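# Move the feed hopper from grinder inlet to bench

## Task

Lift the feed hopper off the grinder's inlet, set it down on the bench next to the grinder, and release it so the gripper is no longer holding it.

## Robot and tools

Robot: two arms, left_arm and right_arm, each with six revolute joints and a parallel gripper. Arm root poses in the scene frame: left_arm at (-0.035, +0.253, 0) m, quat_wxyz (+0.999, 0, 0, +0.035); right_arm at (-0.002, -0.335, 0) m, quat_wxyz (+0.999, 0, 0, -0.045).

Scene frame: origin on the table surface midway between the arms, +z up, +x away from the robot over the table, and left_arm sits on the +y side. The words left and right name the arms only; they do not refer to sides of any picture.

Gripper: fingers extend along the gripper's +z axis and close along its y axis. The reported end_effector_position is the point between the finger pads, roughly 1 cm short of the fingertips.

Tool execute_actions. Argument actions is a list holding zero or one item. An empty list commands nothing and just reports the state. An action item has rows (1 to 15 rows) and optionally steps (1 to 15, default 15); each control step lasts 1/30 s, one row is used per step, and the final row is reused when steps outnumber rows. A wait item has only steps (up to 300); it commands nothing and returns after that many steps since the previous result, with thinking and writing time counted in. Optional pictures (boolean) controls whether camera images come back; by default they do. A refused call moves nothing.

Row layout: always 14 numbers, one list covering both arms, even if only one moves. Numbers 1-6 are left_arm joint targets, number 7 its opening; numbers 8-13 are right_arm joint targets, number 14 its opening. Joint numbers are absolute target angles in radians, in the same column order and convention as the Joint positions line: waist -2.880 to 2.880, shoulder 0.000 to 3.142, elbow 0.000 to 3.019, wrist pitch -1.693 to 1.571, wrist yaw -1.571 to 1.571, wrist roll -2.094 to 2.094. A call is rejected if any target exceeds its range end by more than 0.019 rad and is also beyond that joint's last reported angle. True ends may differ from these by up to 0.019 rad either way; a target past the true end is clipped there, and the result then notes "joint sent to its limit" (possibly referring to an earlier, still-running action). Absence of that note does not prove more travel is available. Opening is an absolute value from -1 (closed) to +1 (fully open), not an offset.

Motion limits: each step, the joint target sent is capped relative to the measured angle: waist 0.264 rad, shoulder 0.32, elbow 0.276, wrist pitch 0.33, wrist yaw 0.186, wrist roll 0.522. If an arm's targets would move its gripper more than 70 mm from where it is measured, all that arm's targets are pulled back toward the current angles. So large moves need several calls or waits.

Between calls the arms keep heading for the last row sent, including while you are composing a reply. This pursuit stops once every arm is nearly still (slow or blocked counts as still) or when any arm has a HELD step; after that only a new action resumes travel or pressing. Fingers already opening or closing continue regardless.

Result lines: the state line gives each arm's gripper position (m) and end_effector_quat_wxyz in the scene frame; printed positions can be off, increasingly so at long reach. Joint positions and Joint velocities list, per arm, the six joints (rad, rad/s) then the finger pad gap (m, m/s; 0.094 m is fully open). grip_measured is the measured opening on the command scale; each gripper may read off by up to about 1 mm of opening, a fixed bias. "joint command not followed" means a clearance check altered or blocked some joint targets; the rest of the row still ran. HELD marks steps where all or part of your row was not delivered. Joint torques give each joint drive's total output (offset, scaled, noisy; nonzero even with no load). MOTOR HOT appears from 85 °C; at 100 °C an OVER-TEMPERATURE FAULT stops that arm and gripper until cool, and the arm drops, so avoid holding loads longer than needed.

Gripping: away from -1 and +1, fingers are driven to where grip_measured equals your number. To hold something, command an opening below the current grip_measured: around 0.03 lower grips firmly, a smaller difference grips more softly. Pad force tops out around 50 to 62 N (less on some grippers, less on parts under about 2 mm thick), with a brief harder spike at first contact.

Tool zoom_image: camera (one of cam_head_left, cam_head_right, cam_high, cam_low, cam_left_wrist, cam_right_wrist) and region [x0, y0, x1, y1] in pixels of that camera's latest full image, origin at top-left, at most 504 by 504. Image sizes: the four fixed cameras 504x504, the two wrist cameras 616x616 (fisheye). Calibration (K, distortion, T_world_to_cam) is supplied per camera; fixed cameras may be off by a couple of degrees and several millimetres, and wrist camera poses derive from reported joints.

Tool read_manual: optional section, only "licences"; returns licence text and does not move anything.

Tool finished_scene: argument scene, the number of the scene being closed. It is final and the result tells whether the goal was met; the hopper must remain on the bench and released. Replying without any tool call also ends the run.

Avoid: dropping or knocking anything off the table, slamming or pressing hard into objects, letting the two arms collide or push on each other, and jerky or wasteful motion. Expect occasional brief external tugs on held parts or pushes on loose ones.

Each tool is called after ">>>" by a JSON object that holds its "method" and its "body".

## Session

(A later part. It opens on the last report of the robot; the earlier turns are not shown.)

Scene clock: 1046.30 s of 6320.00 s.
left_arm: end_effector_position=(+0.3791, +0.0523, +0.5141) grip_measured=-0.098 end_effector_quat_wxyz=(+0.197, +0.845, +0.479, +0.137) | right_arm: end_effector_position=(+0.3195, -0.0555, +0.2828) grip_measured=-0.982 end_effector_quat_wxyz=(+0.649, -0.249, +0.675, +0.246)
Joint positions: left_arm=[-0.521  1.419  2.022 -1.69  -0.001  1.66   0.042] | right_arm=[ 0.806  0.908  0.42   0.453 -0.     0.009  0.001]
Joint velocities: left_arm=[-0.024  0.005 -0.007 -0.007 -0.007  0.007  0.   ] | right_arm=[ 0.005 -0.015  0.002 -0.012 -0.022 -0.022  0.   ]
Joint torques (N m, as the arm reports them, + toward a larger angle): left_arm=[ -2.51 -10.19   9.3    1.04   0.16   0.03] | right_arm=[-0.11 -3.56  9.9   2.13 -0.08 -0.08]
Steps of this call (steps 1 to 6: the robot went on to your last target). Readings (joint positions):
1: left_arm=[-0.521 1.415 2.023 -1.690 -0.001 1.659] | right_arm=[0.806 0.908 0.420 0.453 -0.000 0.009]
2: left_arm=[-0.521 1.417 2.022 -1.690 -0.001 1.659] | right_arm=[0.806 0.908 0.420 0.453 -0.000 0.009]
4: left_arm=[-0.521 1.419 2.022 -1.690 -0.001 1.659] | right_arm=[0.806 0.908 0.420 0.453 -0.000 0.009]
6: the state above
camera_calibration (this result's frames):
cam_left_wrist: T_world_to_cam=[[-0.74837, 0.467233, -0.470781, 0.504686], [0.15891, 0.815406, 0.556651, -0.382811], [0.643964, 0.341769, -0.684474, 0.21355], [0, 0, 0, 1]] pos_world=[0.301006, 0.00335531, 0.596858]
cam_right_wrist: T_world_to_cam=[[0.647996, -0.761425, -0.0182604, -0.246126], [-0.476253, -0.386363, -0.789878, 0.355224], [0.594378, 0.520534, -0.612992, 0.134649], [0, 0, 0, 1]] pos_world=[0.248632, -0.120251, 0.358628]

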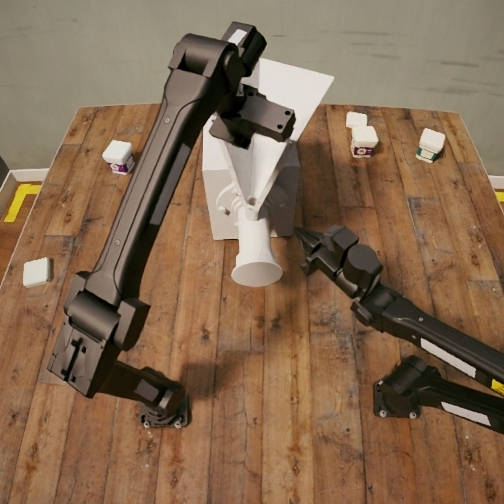

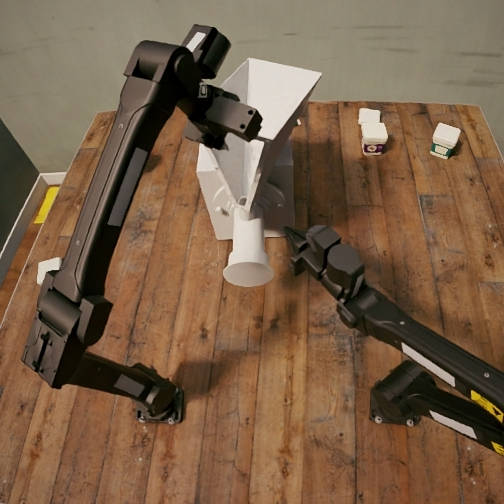

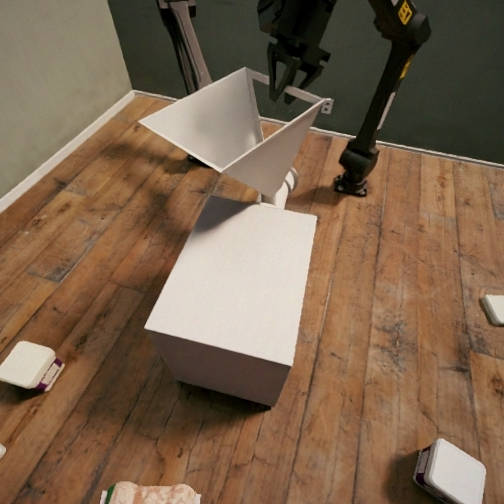

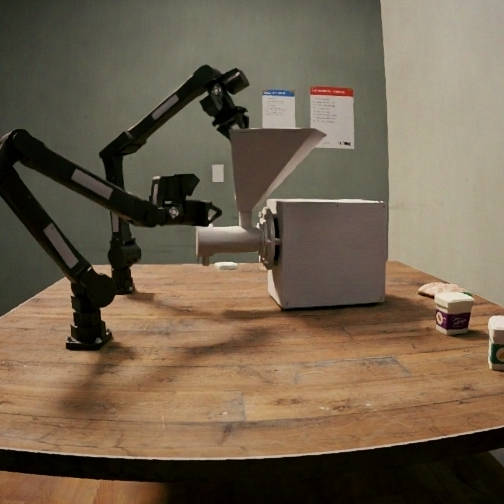

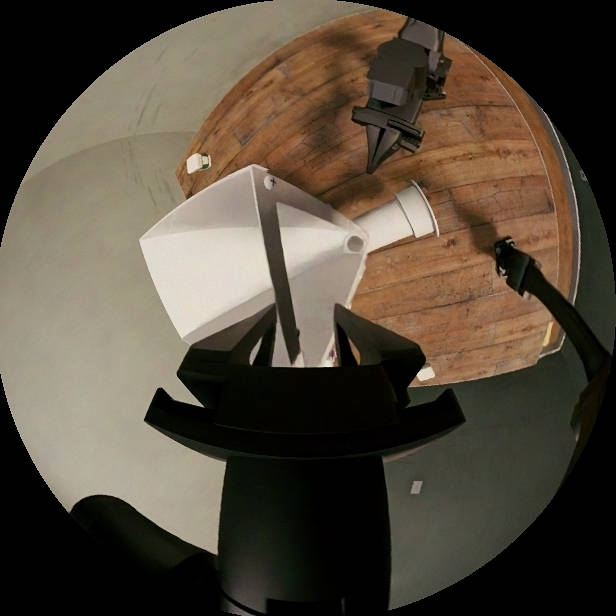

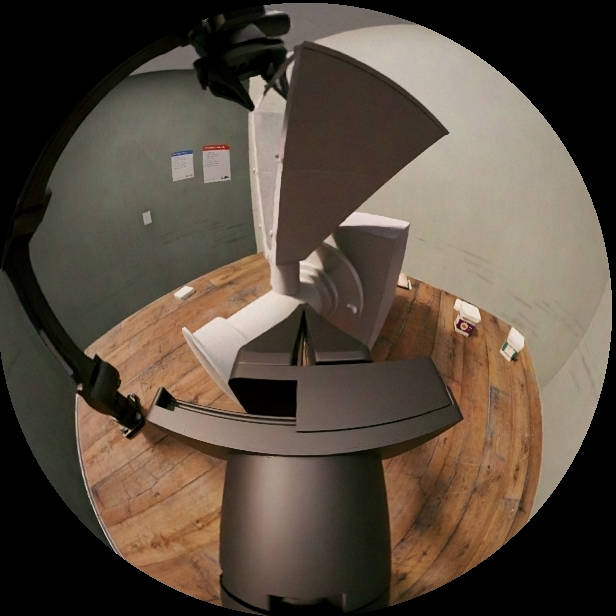

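>>> {"method": "execute_actions", "body": {"actions": [{"rows":[[-0.532,1.419,2.022,-1.69,0,1.62,-0.2,0.8,0.9,0.43,0.46,0,0,-1],[-0.532,1.419,2.025,-1.69,0,1.575,-0.3,0.8,0.9,0.43,0.46,0,0,-1],[-0.532,1.419,2.03,-1.69,0,1.53,-0.38,0.8,0.9,0.43,0.46,0,0,-1],[-0.532,1.419,2.035,-1.69,0,1.485,-0.45,0.8,0.9,0.43,0.46,0,0,-1],[-0.532,1.419,2.04,-1.69,0,1.44,-0.5,0.8,0.9,0.43,0.46,0,0,-1],[-0.532,1.419,2.043,-1.69,0,1.395,-0.5,0.8,0.9,0.43,0.46,0,0,-1],[-0.532,1.419,2.046,-1.69,0,1.35,-0.5,0.8,0.9,0.43,0.46,0,0,-1],[-0.532,1.42,2.048,-1.69,0,1.305,-0.5,0.8,0.9,0.43,0.46,0,0,-1],[-0.533,1.421,2.05,-1.69,0,1.26,-0.5,0.8,0.9,0.43,0.46,0,0,-1],[-0.534,1.422,2.051,-1.69,0,1.215,-0.5,0.8,0.9,0.43,0.46,0,0,-1],[-0.535,1.423,2.052,-1.69,0,1.17,-0.5,0.8,0.9,0.43,0.46,0,0,-1],[-0.536,1.424,2.053,-1.69,0,1.125,-0.5,0.8,0.9,0.43,0.46,0,0,-1],[-0.537,1.425,2.054,-1.69,0,1.08,-0.5,0.8,0.9,0.43,0.46,0,0,-1],[-0.538,1.426,2.055,-1.69,0,1.035,-0.5,0.8,0.9,0.43,0.46,0,0,-1],[-0.54,1.428,2.056,-1.69,0,0.99,-0.5,0.8,0.9,0.43,0.46,0,0,-1]],"steps":15}], "pictures": false}}

>>> {"method": "execute_actions", "body": {"actions": [{"rows":[[-0.542,1.43,2.057,-1.69,0,0.945,-0.51,0.8,0.9,0.43,0.46,0,0,-1],[-0.544,1.432,2.058,-1.69,0,0.9,-0.51,0.8,0.9,0.43,0.46,0,0,-1],[-0.546,1.434,2.06,-1.69,0,0.855,-0.52,0.8,0.9,0.43,0.46,0,0,-1],[-0.548,1.436,2.062,-1.69,0,0.81,-0.52,0.8,0.9,0.43,0.46,0,0,-1],[-0.55,1.438,2.064,-1.69,0,0.765,-0.53,0.8,0.9,0.43,0.46,0,0,-1],[-0.552,1.44,2.066,-1.69,0,0.72,-0.53,0.8,0.9,0.43,0.46,0,0,-1],[-0.554,1.442,2.068,-1.69,0,0.675,-0.54,0.8,0.9,0.43,0.46,0,0,-1],[-0.556,1.444,2.07,-1.69,0,0.63,-0.54,0.8,0.9,0.43,0.46,0,0,-1],[-0.557,1.446,2.072,-1.69,0,0.585,-0.55,0.8,0.9,0.43,0.46,0,0,-1],[-0.558,1.448,2.074,-1.69,0,0.54,-0.55,0.8,0.9,0.43,0.46,0,0,-1],[-0.559,1.45,2.076,-1.69,0,0.5,-0.55,0.8,0.9,0.43,0.46,0,0,-1],[-0.56,1.452,2.078,-1.69,0,0.47,-0.55,0.8,0.9,0.43,0.46,0,0,-1]],"steps":15}], "pictures": false}}

>>> {"method": "execute_actions", "body": {"actions": [{"steps":12}]}}

>>> {"method": "zoom_image", "body": {"camera": "cam_right_wrist", "region": [230, 200, 370, 330]}}

Scene clock: 1059.07 s of 6320.00 s.
left_arm: end_effector_position=(+0.3788, +0.0513, +0.5154) grip_measured=-0.498 end_effector_quat_wxyz=(+0.224, +0.715, +0.656, +0.089) | right_arm: end_effector_position=(+0.3195, -0.0555, +0.2828) grip_measured=-0.982 end_effector_quat_wxyz=(+0.649, -0.249, +0.675, +0.246)
Joint positions: left_arm=[-0.524  1.418  2.024 -1.689 -0.002  1.203  0.024] | right_arm=[ 0.806  0.908  0.42   0.453 -0.     0.009  0.001]
Joint velocities: left_arm=[-0.005 -0.005  0.032 -0.012 -0.037 -1.209  0.   ] | right_arm=[ 0.015 -0.015 -0.002 -0.007  0.022  0.139  0.   ]
Joint torques (N m, as the arm reports them, + toward a larger angle): left_arm=[-3.12 -9.87 12.16  1.    0.18 -0.34] | right_arm=[ 0.35 -3.36 10.09  2.23  0.02 -0.14]
Steps of this call (steps 1 to 15: the robot went on to your last target; steps 16 to 90: nothing new was sent; then 9.27 s passed at rest; steps 91 to 105: all 15 steps of this action). Readings (joint positions):
91: left_arm=[-0.521 1.419 2.022 -1.690 -0.001 1.656] | right_arm=[0.806 0.908 0.420 0.453 -0.000 0.009]
92: left_arm=[-0.521 1.419 2.022 -1.690 -0.001 1.644] | right_arm=[0.806 0.908 0.420 0.453 -0.000 0.009]
94: left_arm=[-0.521 1.419 2.022 -1.690 -0.001 1.601] | right_arm=[0.806 0.908 0.420 0.453 -0.000 0.009]
98: left_arm=[-0.521 1.419 2.022 -1.689 -0.001 1.472] | right_arm=[0.806 0.908 0.420 0.453 -0.000 0.009]
105: the state above

Scene clock: 1059.57 s of 6320.00 s.
left_arm: end_effector_position=(+0.3780, +0.0420, +0.5213) grip_measured=-0.547 end_effector_quat_wxyz=(+0.248, +0.488, +0.837, +0.015) | right_arm: end_effector_position=(+0.3195, -0.0555, +0.2828) grip_measured=-0.982 end_effector_quat_wxyz=(+0.649, -0.249, +0.675, +0.246)
Joint positions: left_arm=[-0.543  1.427  2.047 -1.689 -0.003  0.583  0.021] | right_arm=[ 0.806  0.908  0.42   0.453 -0.     0.009  0.001]
Joint velocities: left_arm=[-0.015 -0.005  0.012  0.002 -0.007 -0.637 -0.   ] | right_arm=[ 0.005 -0.005  0.007  0.002 -0.022 -0.037 -0.001]
Joint torques (N m, as the arm reports them, + toward a larger angle): left_arm=[-2.85 -9.46 12.16  1.05  0.19 -0.21] | right_arm=[ 0.18 -3.03  9.98  1.97 -0.02 -0.06]
Steps of this call (steps 1 to 15: all 15 steps of this action). Readings (joint positions):
1: left_arm=[-0.524 1.418 2.025 -1.689 -0.002 1.161] | right_arm=[0.806 0.908 0.420 0.453 -0.000 0.009]
2: left_arm=[-0.524 1.418 2.026 -1.689 -0.002 1.117] | right_arm=[0.806 0.908 0.420 0.453 -0.000 0.009]
4: left_arm=[-0.525 1.418 2.028 -1.689 -0.002 1.026] | right_arm=[0.806 0.908 0.420 0.453 -0.000 0.009]
8: left_arm=[-0.531 1.419 2.034 -1.689 -0.003 0.842] | right_arm=[0.806 0.908 0.420 0.453 -0.000 0.009]
15: the state above

Scene clock: 1059.97 s of 6320.00 s.
left_arm: end_effector_position=(+0.3781, +0.0420, +0.5212) grip_measured=-0.547 end_effector_quat_wxyz=(+0.248, +0.453, +0.856, +0.005) | right_arm: end_effector_position=(+0.3195, -0.0555, +0.2828) grip_measured=-0.982 end_effector_quat_wxyz=(+0.649, -0.249, +0.675, +0.246)
Joint positions: left_arm=[-0.543  1.428  2.047 -1.689 -0.003  0.5    0.021] | right_arm=[ 0.806  0.908  0.42   0.453 -0.     0.009  0.001]
Joint velocities: left_arm=[ 0.015 -0.015 -0.012 -0.022 -0.007 -0.022 -0.001] | right_arm=[ 0.005 -0.005  0.002 -0.007  0.007 -0.051 -0.   ]
Joint torques (N m, as the arm reports them, + toward a larger angle): left_arm=[-3.21 -8.84 12.26  1.07  0.19 -0.22] | right_arm=[-0.18 -3.54  9.82  2.1  -0.02 -0.01]
Steps of this call (steps 1 to 12: the robot went on to your last target). Readings (joint positions):
1: left_arm=[-0.543 1.427 2.047 -1.689 -0.003 0.565] | right_arm=[0.806 0.908 0.420 0.453 -0.000 0.009]
2: left_arm=[-0.543 1.428 2.047 -1.689 -0.003 0.550] | right_arm=[0.806 0.908 0.420 0.453 -0.000 0.009]
4: left_arm=[-0.543 1.428 2.047 -1.689 -0.003 0.529] | right_arm=[0.806 0.908 0.420 0.453 -0.000 0.009]
8: left_arm=[-0.543 1.428 2.047 -1.689 -0.003 0.508] | right_arm=[0.806 0.908 0.420 0.453 -0.000 0.009]
12: the state above
camera_calibration (this result's frames):
cam_left_wrist: T_world_to_cam=[[-0.771697, -0.587733, -0.24301, 0.446501], [-0.63111, 0.754915, 0.178335, 0.120319], [0.0786386, 0.290986, -0.95349, 0.578682], [0, 0, 0, 1]] pos_world=[0.374991, 0.00320459, 0.638815]
cam_right_wrist: T_world_to_cam=[[0.647996, -0.761425, -0.0182604, -0.246126], [-0.476253, -0.386363, -0.789878, 0.355224], [0.594378, 0.520534, -0.612992, 0.134649], [0, 0, 0, 1]] pos_world=[0.248632, -0.120251, 0.358628]

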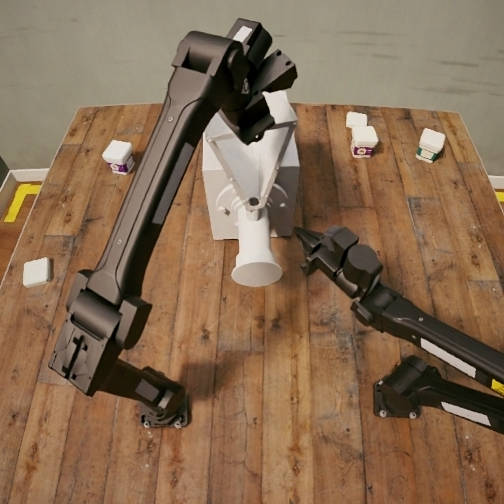

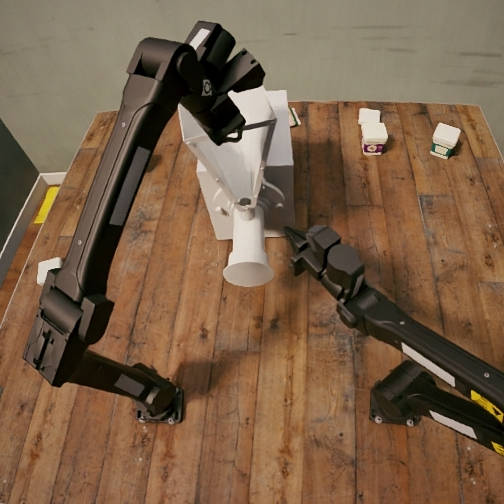

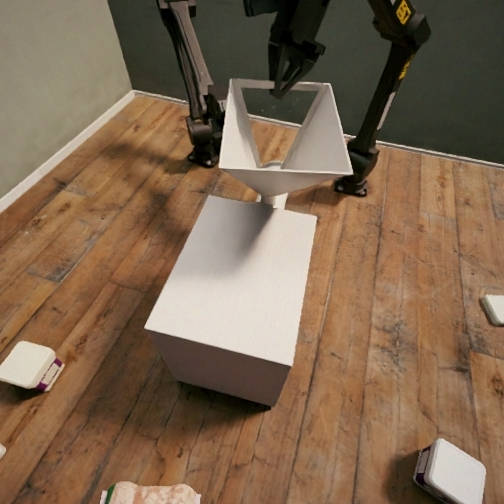

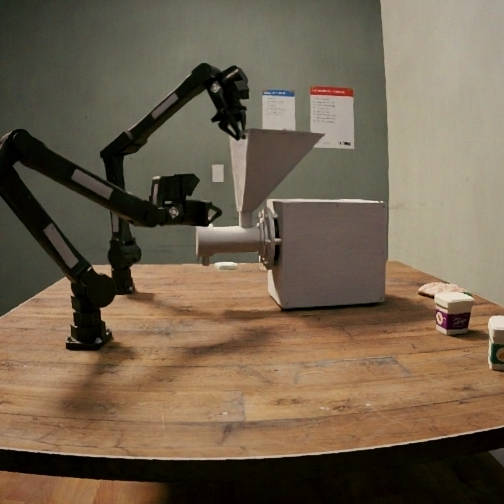

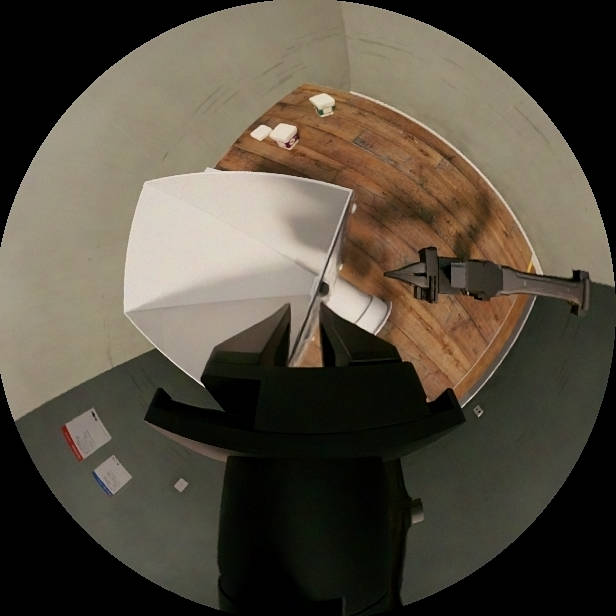

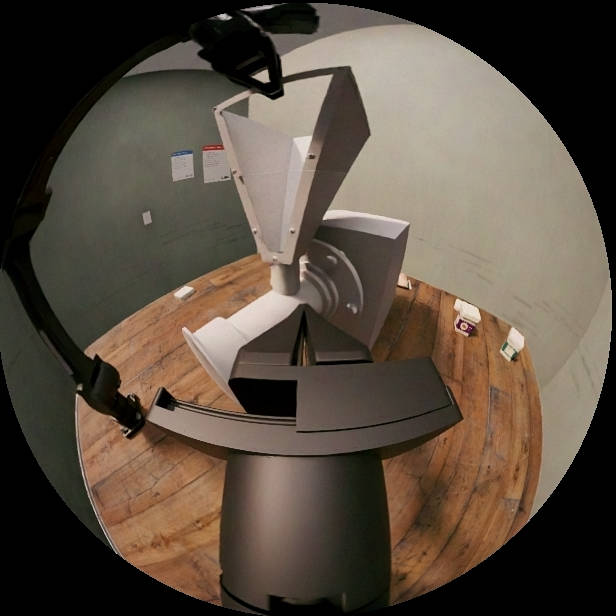

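Region (230, 200, 370, 330) of cam_right_wrist's 616x616 image, scaled by 3.600, with more detail than that image has; it fills the top 468 rows of this view, and the rest is white.

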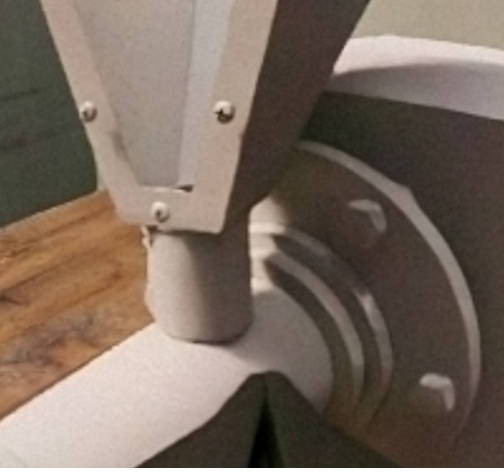

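>>> {"method": "zoom_image", "body": {"camera": "cam_head_left", "region": [225, 185, 285, 235]}}

>>> {"method": "zoom_image", "body": {"camera": "cam_head_right", "region": [215, 185, 275, 235]}}

>>> {"method": "zoom_image", "body": {"camera": "cam_right_wrist", "region": [255, 245, 315, 305]}}

Region (225, 185, 285, 235) of cam_head_left's 504x504 image, scaled by 8.400, with more detail than that image has.

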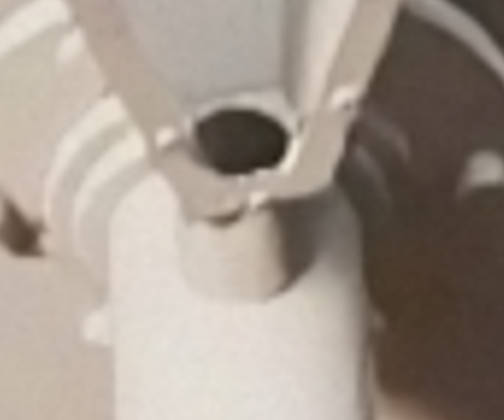

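Region (215, 185, 275, 235) of cam_head_right's 504x504 image, scaled by 8.400, with more detail than that image has.

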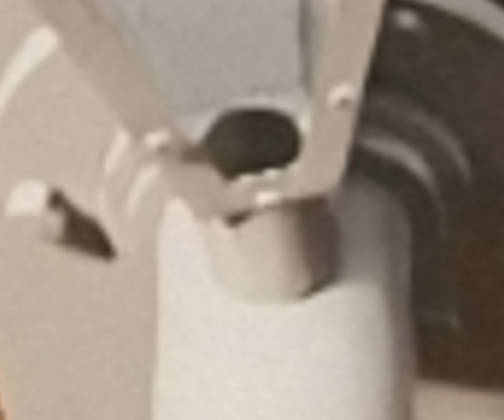

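Region (255, 245, 315, 305) of cam_right_wrist's 616x616 image, scaled by 8.400, with more detail than that image has.

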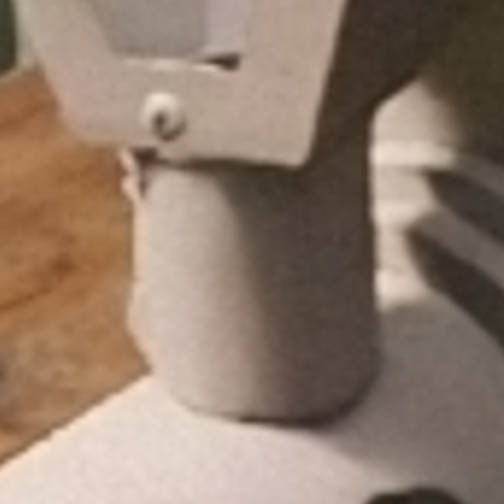

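>>> {"method": "execute_actions", "body": {"actions": [{"rows":[[-0.552,1.445,2.078,-1.69,0,0.43,-0.55,0.8,0.9,0.43,0.46,0,0,-1],[-0.553,1.447,2.08,-1.69,0,0.385,-0.55,0.8,0.9,0.43,0.46,0,0,-1],[-0.554,1.449,2.082,-1.69,0,0.34,-0.55,0.8,0.9,0.43,0.46,0,0,-1],[-0.555,1.452,2.084,-1.69,0,0.295,-0.55,0.8,0.9,0.43,0.46,0,0,-1],[-0.556,1.455,2.086,-1.69,0,0.25,-0.55,0.8,0.9,0.43,0.46,0,0,-1],[-0.557,1.458,2.088,-1.69,0,0.205,-0.55,0.8,0.9,0.43,0.46,0,0,-1],[-0.558,1.461,2.091,-1.69,0,0.16,-0.55,0.8,0.9,0.43,0.46,0,0,-1],[-0.559,1.464,2.094,-1.69,0,0.115,-0.55,0.8,0.9,0.43,0.46,0,0,-1],[-0.56,1.467,2.097,-1.69,0,0.07,-0.55,0.8,0.9,0.43,0.46,0,0,-1],[-0.561,1.47,2.1,-1.69,0,0.025,-0.55,0.8,0.9,0.43,0.46,0,0,-1],[-0.562,1.473,2.103,-1.69,0,-0.02,-0.55,0.8,0.9,0.43,0.46,0,0,-1],[-0.563,1.476,2.106,-1.69,0,-0.065,-0.55,0.8,0.9,0.43,0.46,0,0,-1],[-0.564,1.479,2.109,-1.69,0,-0.11,-0.55,0.8,0.9,0.43,0.46,0,0,-1],[-0.565,1.482,2.112,-1.69,0,-0.155,-0.55,0.8,0.9,0.43,0.46,0,0,-1],[-0.565,1.485,2.115,-1.69,0,-0.2,-0.55,0.8,0.9,0.43,0.46,0,0,-1]],"steps":15}], "pictures": false}}

>>> {"method": "execute_actions", "body": {"actions": [{"rows":[[-0.565,1.488,2.118,-1.69,0,-0.245,-0.55,0.8,0.9,0.43,0.46,0,0,-1],[-0.565,1.491,2.121,-1.69,0,-0.29,-0.55,0.8,0.9,0.43,0.46,0,0,-1],[-0.565,1.494,2.124,-1.69,0,-0.335,-0.55,0.8,0.9,0.43,0.46,0,0,-1],[-0.565,1.497,2.127,-1.69,0,-0.38,-0.55,0.8,0.9,0.43,0.46,0,0,-1],[-0.565,1.5,2.13,-1.69,0,-0.425,-0.55,0.8,0.9,0.43,0.46,0,0,-1],[-0.565,1.503,2.133,-1.69,0,-0.47,-0.55,0.8,0.9,0.43,0.46,0,0,-1],[-0.565,1.506,2.135,-1.69,0,-0.51,-0.55,0.8,0.9,0.43,0.46,0,0,-1],[-0.565,1.508,2.135,-1.69,0,-0.54,-0.55,0.8,0.9,0.43,0.46,0,0,-1]],"steps":15}], "pictures": false}}

>>> {"method": "execute_actions", "body": {"actions": [{"rows":[[-0.565,1.508,2.135,-1.69,0,-0.5,-0.55,0.8,0.9,0.43,0.46,0,0,-1],[-0.565,1.508,2.135,-1.69,0,-0.45,-0.55,0.8,0.9,0.43,0.46,0,0,-1],[-0.565,1.508,2.135,-1.69,0,-0.4,-0.55,0.8,0.9,0.43,0.46,0,0,-1],[-0.565,1.508,2.135,-1.69,0,-0.35,-0.55,0.8,0.9,0.43,0.46,0,0,-1],[-0.565,1.508,2.135,-1.69,0,-0.3,-0.55,0.8,0.9,0.43,0.46,0,0,-1],[-0.565,1.508,2.135,-1.69,0,-0.25,-0.55,0.8,0.9,0.43,0.46,0,0,-1],[-0.565,1.508,2.135,-1.69,0,-0.2,-0.55,0.8,0.9,0.43,0.46,0,0,-1],[-0.565,1.508,2.135,-1.69,0,-0.15,-0.55,0.8,0.9,0.43,0.46,0,0,-1],[-0.565,1.508,2.135,-1.69,0,-0.1,-0.55,0.8,0.9,0.43,0.46,0,0,-1],[-0.565,1.508,2.135,-1.69,0,-0.05,-0.55,0.8,0.9,0.43,0.46,0,0,-1],[-0.565,1.508,2.135,-1.69,0,0.0,-0.55,0.8,0.9,0.43,0.46,0,0,-1],[-0.565,1.508,2.135,-1.69,0,0.01,-0.55,0.8,0.9,0.43,0.46,0,0,-1]],"steps":15}], "pictures": false}}

>>> {"method": "execute_actions", "body": {"actions": [{"steps":12}]}}

Scene clock: 1090.53 s of 6320.00 s.
left_arm: end_effector_position=(+0.3853, +0.0379, +0.5251) grip_measured=-0.547 end_effector_quat_wxyz=(+0.247, +0.232, +0.939, -0.056) | right_arm: end_effector_position=(+0.3195, -0.0555, +0.2828) grip_measured=-0.982 end_effector_quat_wxyz=(+0.649, -0.249, +0.675, +0.246)
Joint positions: left_arm=[-0.544  1.449  2.079 -1.689 -0.003  0.011  0.021] | right_arm=[ 0.806  0.908  0.42   0.453 -0.     0.009  0.001]
Joint velocities: left_arm=[-0.005  0.054  0.081 -0.002  0.022 -1.238 -0.   ] | right_arm=[-0.005  0.005  0.017 -0.012  0.022 -0.066 -0.   ]
Joint torques (N m, as the arm reports them, + toward a larger angle): left_arm=[-3.51 -8.55 12.4   1.1   0.13 -0.23] | right_arm=[-0.29 -3.19 10.11  1.97 -0.02 -0.06]
Steps of this call (steps 1 to 30: the robot went on to your last target; steps 31 to 90: nothing new was sent; then 27.07 s passed at rest; steps 91 to 105: all 15 steps of this action). Readings (joint positions):
91: left_arm=[-0.543 1.428 2.047 -1.689 -0.003 0.490] | right_arm=[0.806 0.908 0.420 0.453 -0.000 0.009]
92: left_arm=[-0.543 1.428 2.048 -1.689 -0.003 0.478] | right_arm=[0.806 0.908 0.420 0.453 -0.000 0.009]
94: left_arm=[-0.543 1.428 2.049 -1.689 -0.003 0.436] | right_arm=[0.806 0.908 0.420 0.453 -0.000 0.009]
98: left_arm=[-0.543 1.432 2.056 -1.689 -0.003 0.300] | right_arm=[0.806 0.908 0.420 0.453 -0.000 0.009]
105: the state above

Scene clock: 1091.03 s of 6320.00 s.
left_arm: end_effector_position=(+0.3935, +0.0323, +0.5244) grip_measured=-0.547 end_effector_quat_wxyz=(+0.225, -0.003, +0.967, -0.115) | right_arm: end_effector_position=(+0.3195, -0.0555, +0.2828) grip_measured=-0.982 end_effector_quat_wxyz=(+0.649, -0.249, +0.675, +0.246)
Joint positions: left_arm=[-0.546  1.475  2.105 -1.689 -0.004 -0.481  0.021] | right_arm=[ 0.806  0.908  0.42   0.453 -0.     0.009  0.001]
Joint velocities: left_arm=[ 0.005 -0.005 -0.002  0.012  0.007 -0.344 -0.   ] | right_arm=[ 0.005 -0.005 -0.022 -0.017 -0.007 -0.037  0.001]
Joint torques (N m, as the arm reports them, + toward a larger angle): left_arm=[-3.39 -9.34 12.23  1.1   0.13 -0.16] | right_arm=[ 0.39 -3.43 10.09  2.21 -0.06 -0.08]
Steps of this call (steps 1 to 15: all 15 steps of this action). Readings (joint positions):
1: left_arm=[-0.544 1.452 2.082 -1.689 -0.003 -0.031] | right_arm=[0.806 0.908 0.420 0.453 -0.000 0.009]
2: left_arm=[-0.545 1.454 2.085 -1.689 -0.003 -0.074] | right_arm=[0.806 0.908 0.420 0.453 -0.000 0.009]
4: left_arm=[-0.546 1.459 2.091 -1.689 -0.003 -0.162] | right_arm=[0.806 0.908 0.420 0.453 -0.000 0.009]
8: left_arm=[-0.546 1.470 2.102 -1.689 -0.004 -0.338] | right_arm=[0.806 0.908 0.420 0.453 -0.000 0.009]
15: the state above

Scene clock: 1091.53 s of 6320.00 s.
left_arm: end_effector_position=(+0.4024, +0.0237, +0.5101) grip_measured=-0.548 end_effector_quat_wxyz=(+0.229, +0.194, +0.952, -0.065) | right_arm: end_effector_position=(+0.3195, -0.0555, +0.2828) grip_measured=-0.982 end_effector_quat_wxyz=(+0.649, -0.249, +0.675, +0.246)
Joint positions: left_arm=[-0.553  1.506  2.105 -1.689 -0.004 -0.08   0.021] | right_arm=[ 0.806  0.908  0.42   0.453 -0.     0.009  0.001]
Joint velocities: left_arm=[-0.015 -0.005 -0.012 -0.002  0.007  0.535 -0.001] | right_arm=[ 0.005 -0.024  0.007 -0.002  0.037 -0.007 -0.001]
Joint torques (N m, as the arm reports them, + toward a larger angle): left_arm=[ -2.81 -11.21  12.37   1.07   0.16   0.11] | right_arm=[-0.33 -3.42  9.92  2.19 -0.06 -0.19]
Steps of this call (steps 1 to 15: all 15 steps of this action). Readings (joint positions):
1: left_arm=[-0.546 1.475 2.105 -1.689 -0.004 -0.483] | right_arm=[0.806 0.908 0.420 0.453 -0.000 0.009]
2: left_arm=[-0.546 1.476 2.105 -1.689 -0.004 -0.479] | right_arm=[0.806 0.908 0.420 0.453 -0.000 0.009]
4: left_arm=[-0.546 1.479 2.105 -1.689 -0.004 -0.447] | right_arm=[0.806 0.908 0.420 0.453 -0.000 0.009]
8: left_arm=[-0.550 1.492 2.105 -1.689 -0.004 -0.320] | right_arm=[0.806 0.908 0.420 0.453 -0.000 0.009]
15: the state above

Scene clock: 1091.93 s of 6320.00 s.
left_arm: end_effector_position=(+0.4024, +0.0237, +0.5101) grip_measured=-0.548 end_effector_quat_wxyz=(+0.231, +0.230, +0.944, -0.056) | right_arm: end_effector_position=(+0.3195, -0.0555, +0.2828) grip_measured=-0.982 end_effector_quat_wxyz=(+0.649, -0.249, +0.675, +0.246)
Joint positions: left_arm=[-0.553  1.506  2.105 -1.689 -0.004 -0.005  0.021] | right_arm=[ 0.806  0.908  0.42   0.453 -0.     0.009  0.001]
Joint velocities: left_arm=[ 0.005 -0.005  0.007  0.002  0.037 -0.081 -0.   ] | right_arm=[-0.015 -0.005 -0.017 -0.007 -0.007 -0.022 -0.   ]
Joint torques (N m, as the arm reports them, + toward a larger angle): left_arm=[ -2.54 -11.84  12.35   1.05   0.16   0.1 ] | right_arm=[-0.44 -3.16 10.    2.28 -0.03 -0.07]
Steps of this call (steps 1 to 12: the robot went on to your last target). Readings (joint positions):
1: left_arm=[-0.553 1.506 2.105 -1.689 -0.004 -0.063] | right_arm=[0.806 0.908 0.420 0.453 -0.000 0.009]
2: left_arm=[-0.553 1.506 2.105 -1.689 -0.004 -0.051] | right_arm=[0.806 0.908 0.420 0.453 -0.000 0.009]
4: left_arm=[-0.553 1.506 2.105 -1.689 -0.004 -0.032] | right_arm=[0.806 0.908 0.420 0.453 -0.000 0.009]
8: left_arm=[-0.553 1.506 2.105 -1.689 -0.004 -0.013] | right_arm=[0.806 0.908 0.420 0.453 -0.000 0.009]
12: the state above
camera_calibration (this result's frames):
cam_left_wrist: T_world_to_cam=[[-0.459869, -0.88792, -0.0108793, 0.215024], [-0.878645, 0.453225, 0.150233, 0.27243], [-0.128464, 0.0786466, -0.988591, 0.677837], [0, 0, 0, 1]] pos_world=[0.425329, 0.0141423, 0.631514]
cam_right_wrist: T_world_to_cam=[[0.647996, -0.761425, -0.0182604, -0.246126], [-0.476253, -0.386363, -0.789878, 0.355224], [0.594378, 0.520534, -0.612992, 0.134649], [0, 0, 0, 1]] pos_world=[0.248632, -0.120251, 0.358628]

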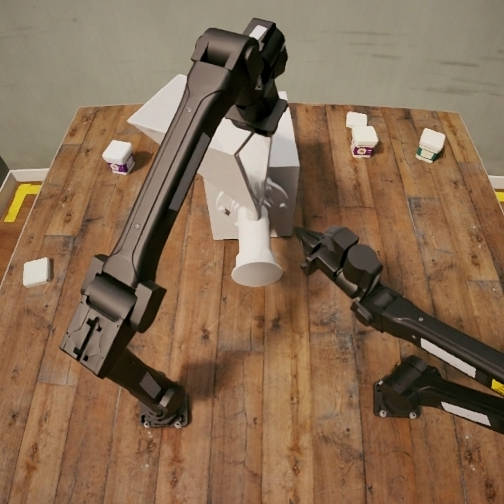

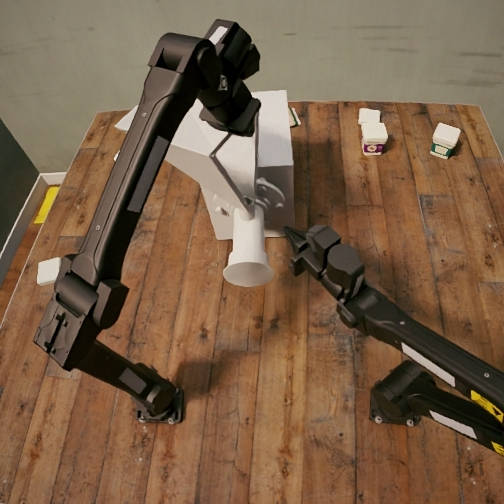

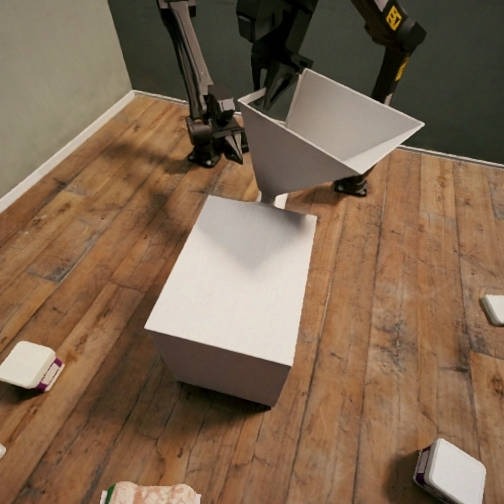

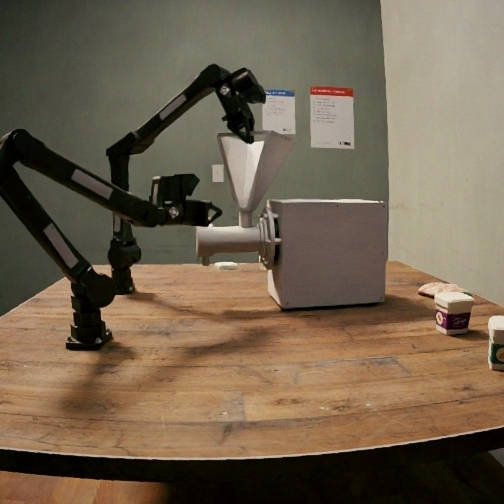

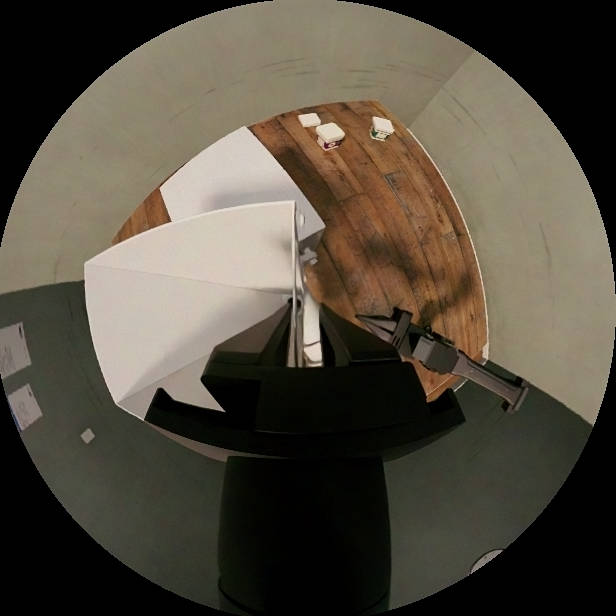

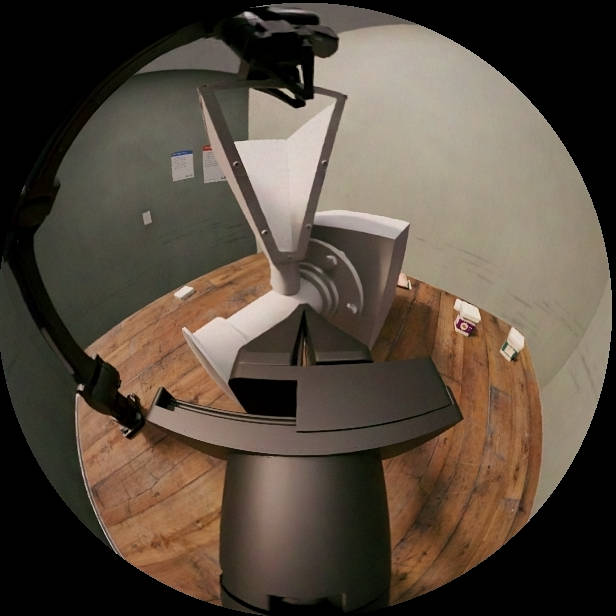

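>>> {"method": "execute_actions", "body": {"actions": [{"rows":[[-0.555,1.506,2.13,-1.69,0,0.0,-0.65,0.8,0.9,0.43,0.46,0,0,-1],[-0.553,1.506,2.13,-1.69,0,0.0,-0.75,0.8,0.9,0.43,0.46,0,0,-1],[-0.552,1.506,2.13,-1.69,0,0.0,-0.82,0.8,0.9,0.43,0.46,0,0,-1],[-0.55,1.506,2.13,-1.69,0,0.0,-0.87,0.8,0.9,0.43,0.46,0,0,-1],[-0.55,1.506,2.13,-1.69,0,0.0,-0.9,0.8,0.9,0.43,0.46,0,0,-1],[-0.55,1.506,2.13,-1.69,0,0.0,-0.92,0.8,0.9,0.43,0.46,0,0,-1],[-0.55,1.506,2.13,-1.69,0,0.0,-0.94,0.8,0.9,0.43,0.46,0,0,-1],[-0.55,1.506,2.13,-1.69,0,0.0,-0.96,0.8,0.9,0.43,0.46,0,0,-1],[-0.55,1.506,2.13,-1.69,0,0.0,-0.98,0.8,0.9,0.43,0.46,0,0,-1],[-0.55,1.506,2.13,-1.69,0,0.0,-1,0.8,0.9,0.43,0.46,0,0,-1]],"steps":15}], "pictures": false}}

>>> {"method": "execute_actions", "body": {"actions": [{"steps":8}]}}

Scene clock: 1100.93 s of 6320.00 s.
left_arm: end_effector_position=(+0.4027, +0.0243, +0.5101) grip_measured=-0.930 end_effector_quat_wxyz=(+0.230, +0.227, +0.944, -0.061) | right_arm: end_effector_position=(+0.3195, -0.0555, +0.2828) grip_measured=-0.982 end_effector_quat_wxyz=(+0.649, -0.249, +0.675, +0.246)
Joint positions: left_arm=[-0.548  1.506  2.105 -1.689  0.007 -0.009  0.003] | right_arm=[ 0.806  0.908  0.42   0.453 -0.     0.009  0.001]
Joint velocities: left_arm=[-0.005  0.005 -0.012 -0.002  0.022 -0.095  0.001] | right_arm=[-0.005  0.005 -0.002 -0.007 -0.051  0.037 -0.001]
Joint torques (N m, as the arm reports them, + toward a larger angle): left_arm=[ -1.77 -12.2   11.98   0.94  -0.27   0.09] | right_arm=[-0.41 -2.67  9.84  2.21 -0.03 -0.07]
Steps of this call (steps 1 to 30: the robot went on to your last target; steps 31 to 90: nothing new was sent; then 5.50 s passed at rest; steps 91 to 105: all 15 steps of this action). Readings (joint positions):
91: left_arm=[-0.553 1.506 2.105 -1.689 -0.004 -0.000] | right_arm=[0.806 0.908 0.420 0.453 -0.000 0.009]
92: left_arm=[-0.553 1.506 2.105 -1.689 -0.004 -0.000] | right_arm=[0.806 0.908 0.420 0.453 -0.000 0.009]
94: left_arm=[-0.553 1.506 2.105 -1.689 -0.006 -0.000] | right_arm=[0.806 0.908 0.420 0.453 -0.000 0.009]
98: left_arm=[-0.549 1.506 2.105 -1.689 0.006 -0.006] | right_arm=[0.806 0.908 0.420 0.453 -0.000 0.009]
105: the state above

Scene clock: 1101.20 s of 6320.00 s.
left_arm: end_effector_position=(+0.4027, +0.0243, +0.5101) grip_measured=-0.930 end_effector_quat_wxyz=(+0.230, +0.227, +0.944, -0.061) | right_arm: end_effector_position=(+0.3195, -0.0555, +0.2828) grip_measured=-0.982 end_effector_quat_wxyz=(+0.649, -0.249, +0.675, +0.246)
Joint positions: left_arm=[-0.548  1.506  2.105 -1.689  0.007 -0.009  0.003] | right_arm=[ 0.806  0.908  0.42   0.453 -0.     0.009  0.001]
Joint velocities: left_arm=[-0.015 -0.005 -0.017  0.007 -0.022  0.022  0.001] | right_arm=[ 0.005 -0.015  0.012 -0.002 -0.007 -0.022 -0.001]
Joint torques (N m, as the arm reports them, + toward a larger angle): left_arm=[ -1.72 -11.69  11.88   1.03  -0.25   0.09] | right_arm=[ 0.04 -3.25 10.09  2.18 -0.02 -0.06]
Steps of this call (steps 1 to 8: the robot went on to your last target). Readings (joint positions):
1: left_arm=[-0.548 1.506 2.105 -1.689 0.007 -0.009] | right_arm=[0.806 0.908 0.420 0.453 -0.000 0.009]
2: left_arm=[-0.548 1.506 2.105 -1.689 0.007 -0.009] | right_arm=[0.806 0.908 0.420 0.453 -0.000 0.009]
4: left_arm=[-0.548 1.506 2.105 -1.689 0.007 -0.009] | right_arm=[0.806 0.908 0.420 0.453 -0.000 0.009]
8: the state above
camera_calibration (this result's frames):
cam_left_wrist: T_world_to_cam=[[-0.456718, -0.889612, 0.0000165155, 0.208917], [-0.879505, 0.451532, 0.150301, 0.272787], [-0.133717, 0.0686307, -0.98864, 0.680217], [0, 0, 0, 1]] pos_world=[0.426291, 0.0159994, 0.631486]
cam_right_wrist: T_world_to_cam=[[0.647996, -0.761425, -0.0182604, -0.246126], [-0.476253, -0.386363, -0.789878, 0.355224], [0.594378, 0.520534, -0.612992, 0.134649], [0, 0, 0, 1]] pos_world=[0.248632, -0.120251, 0.358628]

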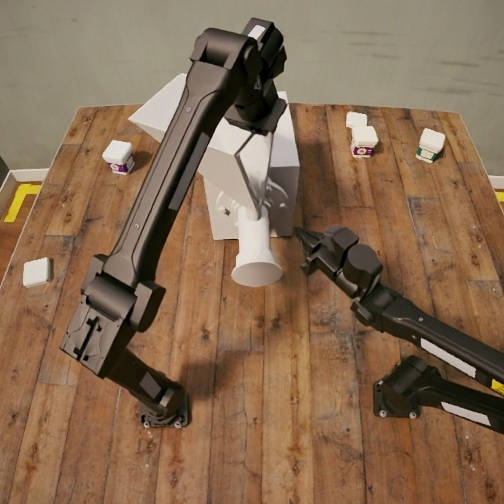

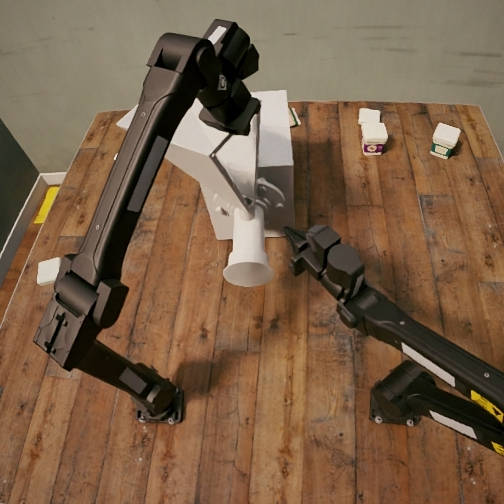

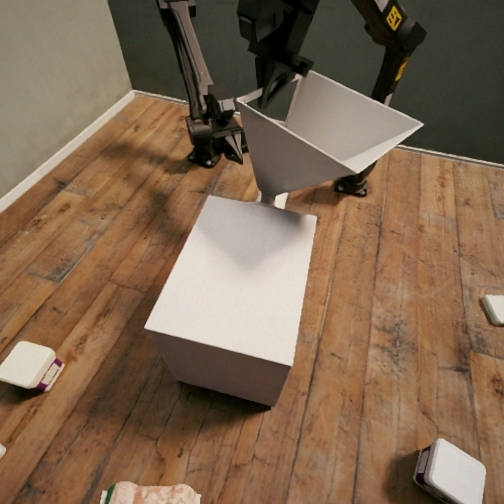

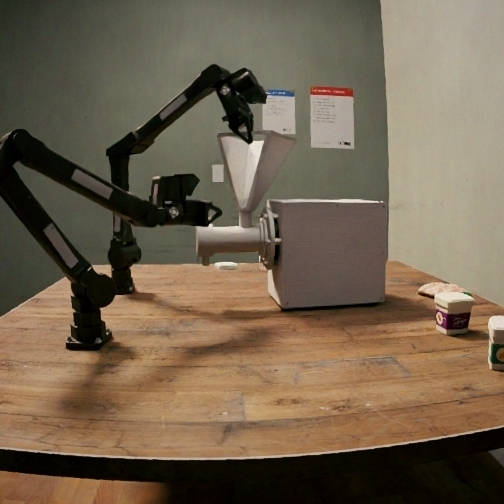

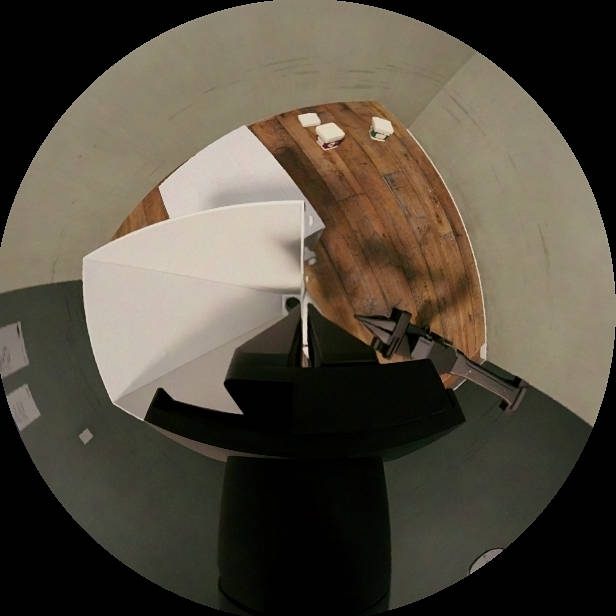

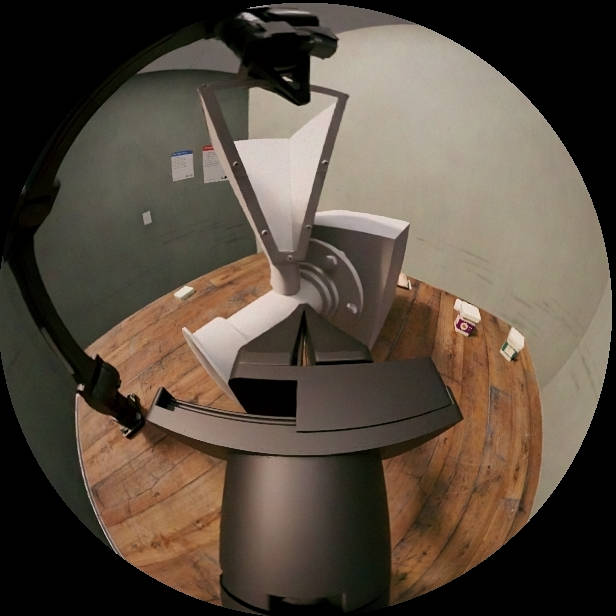

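>>> {"method": "execute_actions", "body": {"actions": [{"rows":[[-0.548,1.5,2.105,-1.68,0,0.0,-0.88,0.8,0.9,0.43,0.46,0,0,-1],[-0.548,1.496,2.105,-1.673,0,0.0,-0.8,0.8,0.9,0.43,0.46,0,0,-1],[-0.548,1.496,2.105,-1.673,0,0.0,-0.78,0.8,0.9,0.43,0.46,0,0,-1],[-0.548,1.484,2.087,-1.653,0,0.0,-0.78,0.8,0.9,0.43,0.46,0,0,-1],[-0.548,1.472,2.069,-1.633,0,0.0,-0.78,0.8,0.9,0.43,0.46,0,0,-1],[-0.548,1.46,2.051,-1.612,0,0.0,-0.78,0.8,0.9,0.43,0.46,0,0,-1],[-0.548,1.448,2.033,-1.592,0,0.0,-0.78,0.8,0.9,0.43,0.46,0,0,-1],[-0.548,1.436,2.015,-1.572,0,0.0,-0.78,0.8,0.9,0.43,0.46,0,0,-1],[-0.548,1.424,1.997,-1.551,0,0.0,-0.78,0.8,0.9,0.43,0.46,0,0,-1],[-0.548,1.412,1.979,-1.531,0,0.0,-0.78,0.8,0.9,0.43,0.46,0,0,-1],[-0.548,1.4,1.961,-1.511,0,0.0,-0.78,0.8,0.9,0.43,0.46,0,0,-1],[-0.548,1.388,1.943,-1.49,0,0.0,-0.78,0.8,0.9,0.43,0.46,0,0,-1],[-0.548,1.376,1.925,-1.47,0,0.0,-0.78,0.8,0.9,0.43,0.46,0,0,-1],[-0.548,1.365,1.908,-1.45,0,0.0,-0.78,0.8,0.9,0.43,0.46,0,0,-1],[-0.548,1.355,1.893,-1.432,0,0.0,-0.78,0.8,0.9,0.43,0.46,0,0,-1]],"steps":15}], "pictures": false}}

>>> {"method": "execute_actions", "body": {"actions": [{"steps":12}]}}

Scene clock: 1116.13 s of 6320.00 s.
left_arm: end_effector_position=(+0.4029, +0.0253, +0.5052) grip_measured=-0.782 end_effector_quat_wxyz=(+0.291, +0.222, +0.928, -0.073) | right_arm: end_effector_position=(+0.3195, -0.0555, +0.2828) grip_measured=-0.982 end_effector_quat_wxyz=(+0.649, -0.249, +0.675, +0.246)
Joint positions: left_arm=[-0.548  1.395  1.921 -1.486  0.001 -0.01   0.01 ] | right_arm=[ 0.806  0.908  0.42   0.453 -0.     0.009  0.001]
Joint velocities: left_arm=[-0.024 -0.386 -0.447  0.549  0.095 -0.022 -0.   ] | right_arm=[ 0.005  0.005 -0.017 -0.012  0.022  0.037 -0.001]
Joint torques (N m, as the arm reports them, + toward a larger angle): left_arm=[ -1.24 -12.21  10.03   1.84  -0.02   0.09] | right_arm=[ 0.46 -2.95  9.7   1.9  -0.05 -0.06]
Steps of this call (steps 1 to 15: the robot went on to your last target; steps 16 to 90: nothing new was sent; then 11.43 s passed at rest; steps 91 to 105: all 15 steps of this action). Readings (joint positions):
91: left_arm=[-0.548 1.506 2.105 -1.689 0.004 -0.010] | right_arm=[0.806 0.908 0.420 0.453 -0.000 0.009]
92: left_arm=[-0.548 1.506 2.105 -1.689 0.001 -0.010] | right_arm=[0.806 0.908 0.420 0.453 -0.000 0.009]
94: left_arm=[-0.548 1.504 2.102 -1.684 0.001 -0.010] | right_arm=[0.806 0.908 0.420 0.453 -0.000 0.009]
98: left_arm=[-0.548 1.478 2.046 -1.623 0.001 -0.010] | right_arm=[0.806 0.908 0.420 0.453 -0.000 0.009]
105: the state above

Scene clock: 1116.53 s of 6320.00 s.
left_arm: end_effector_position=(+0.3958, +0.0290, +0.5182) grip_measured=-0.782 end_effector_quat_wxyz=(+0.316, +0.220, +0.919, -0.079) | right_arm: end_effector_position=(+0.3195, -0.0555, +0.2828) grip_measured=-0.982 end_effector_quat_wxyz=(+0.649, -0.249, +0.675, +0.246)
Joint positions: left_arm=[-0.548  1.355  1.897 -1.449  0.001 -0.01   0.01 ] | right_arm=[ 0.806  0.908  0.42   0.453 -0.     0.009  0.001]
Joint velocities: left_arm=[-0.005  0.005  0.002  0.002 -0.051 -0.081 -0.   ] | right_arm=[ 0.005 -0.015 -0.012  0.002  0.022  0.022 -0.   ]
Joint torques (N m, as the arm reports them, + toward a larger angle): left_arm=[ -1.51 -10.21   9.69   2.09  -0.02   0.09] | right_arm=[-0.15 -4.29 10.21  2.19  0.01 -0.05]
Steps of this call (steps 1 to 12: the robot went on to your last target). Readings (joint positions):
1: left_arm=[-0.548 1.383 1.908 -1.472 0.001 -0.010] | right_arm=[0.806 0.908 0.420 0.453 -0.000 0.009]
2: left_arm=[-0.548 1.375 1.901 -1.463 0.001 -0.010] | right_arm=[0.806 0.908 0.420 0.453 -0.000 0.009]
4: left_arm=[-0.548 1.364 1.898 -1.455 0.001 -0.010] | right_arm=[0.806 0.908 0.420 0.453 -0.000 0.009]
8: left_arm=[-0.548 1.355 1.898 -1.449 0.001 -0.010] | right_arm=[0.806 0.908 0.420 0.453 -0.000 0.009]
12: the state above
camera_calibration (this result's frames):
cam_left_wrist: T_world_to_cam=[[-0.453373, -0.891314, -0.00347938, 0.210473], [-0.890805, 0.45324, -0.0322524, 0.362431], [0.030324, -0.0115229, -0.999474, 0.629974], [0, 0, 0, 1]] pos_world=[0.399175, 0.0305887, 0.642064]
cam_right_wrist: T_world_to_cam=[[0.647996, -0.761425, -0.0182604, -0.246126], [-0.476253, -0.386363, -0.789878, 0.355224], [0.594378, 0.520534, -0.612992, 0.134649], [0, 0, 0, 1]] pos_world=[0.248632, -0.120251, 0.358628]

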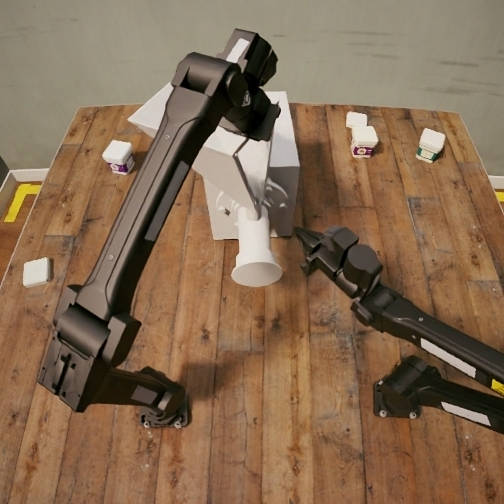

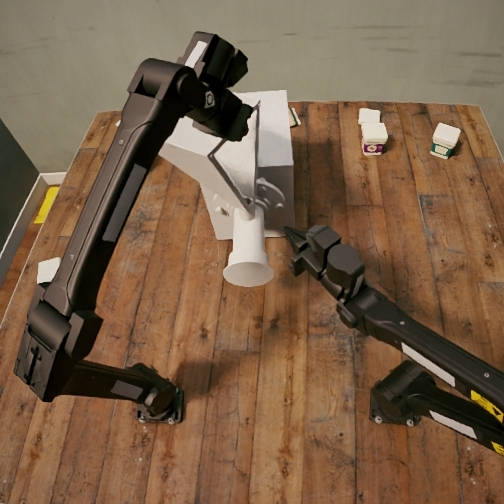

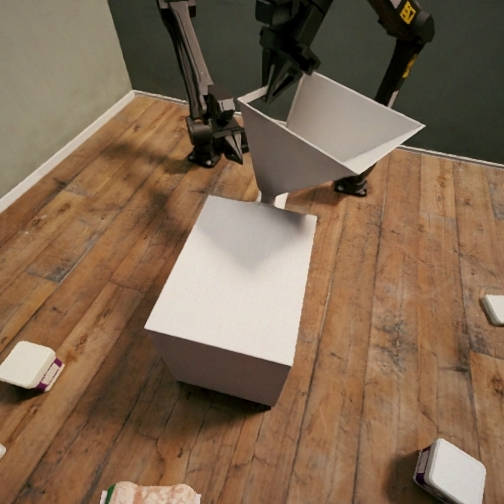

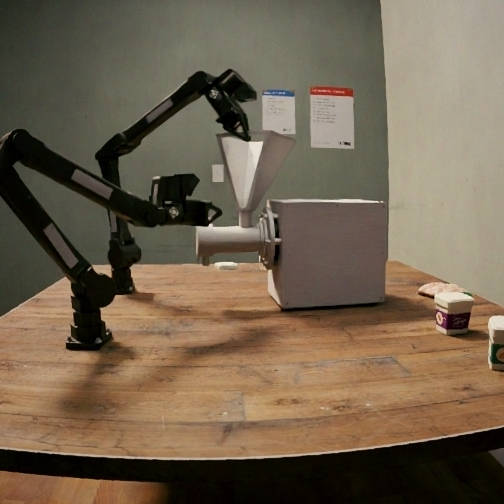

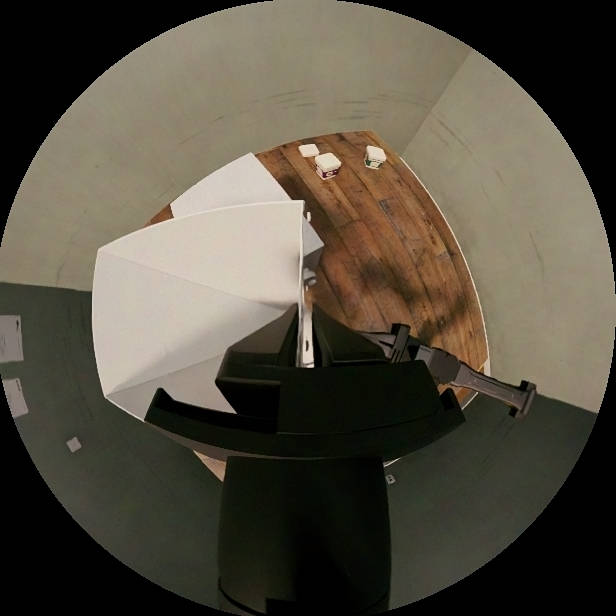

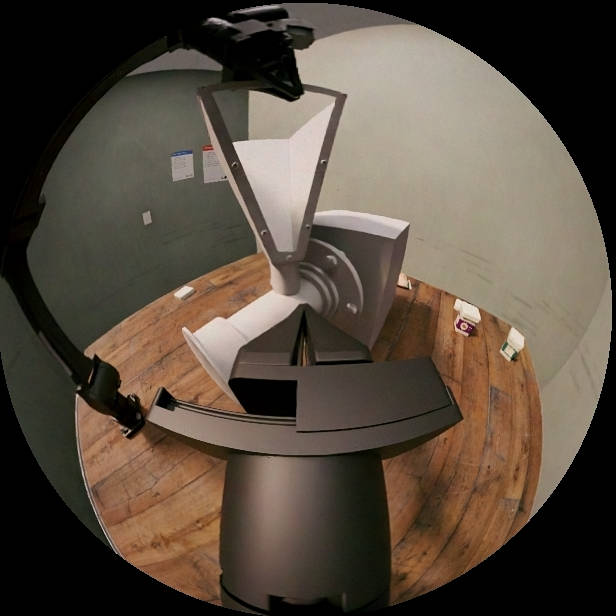

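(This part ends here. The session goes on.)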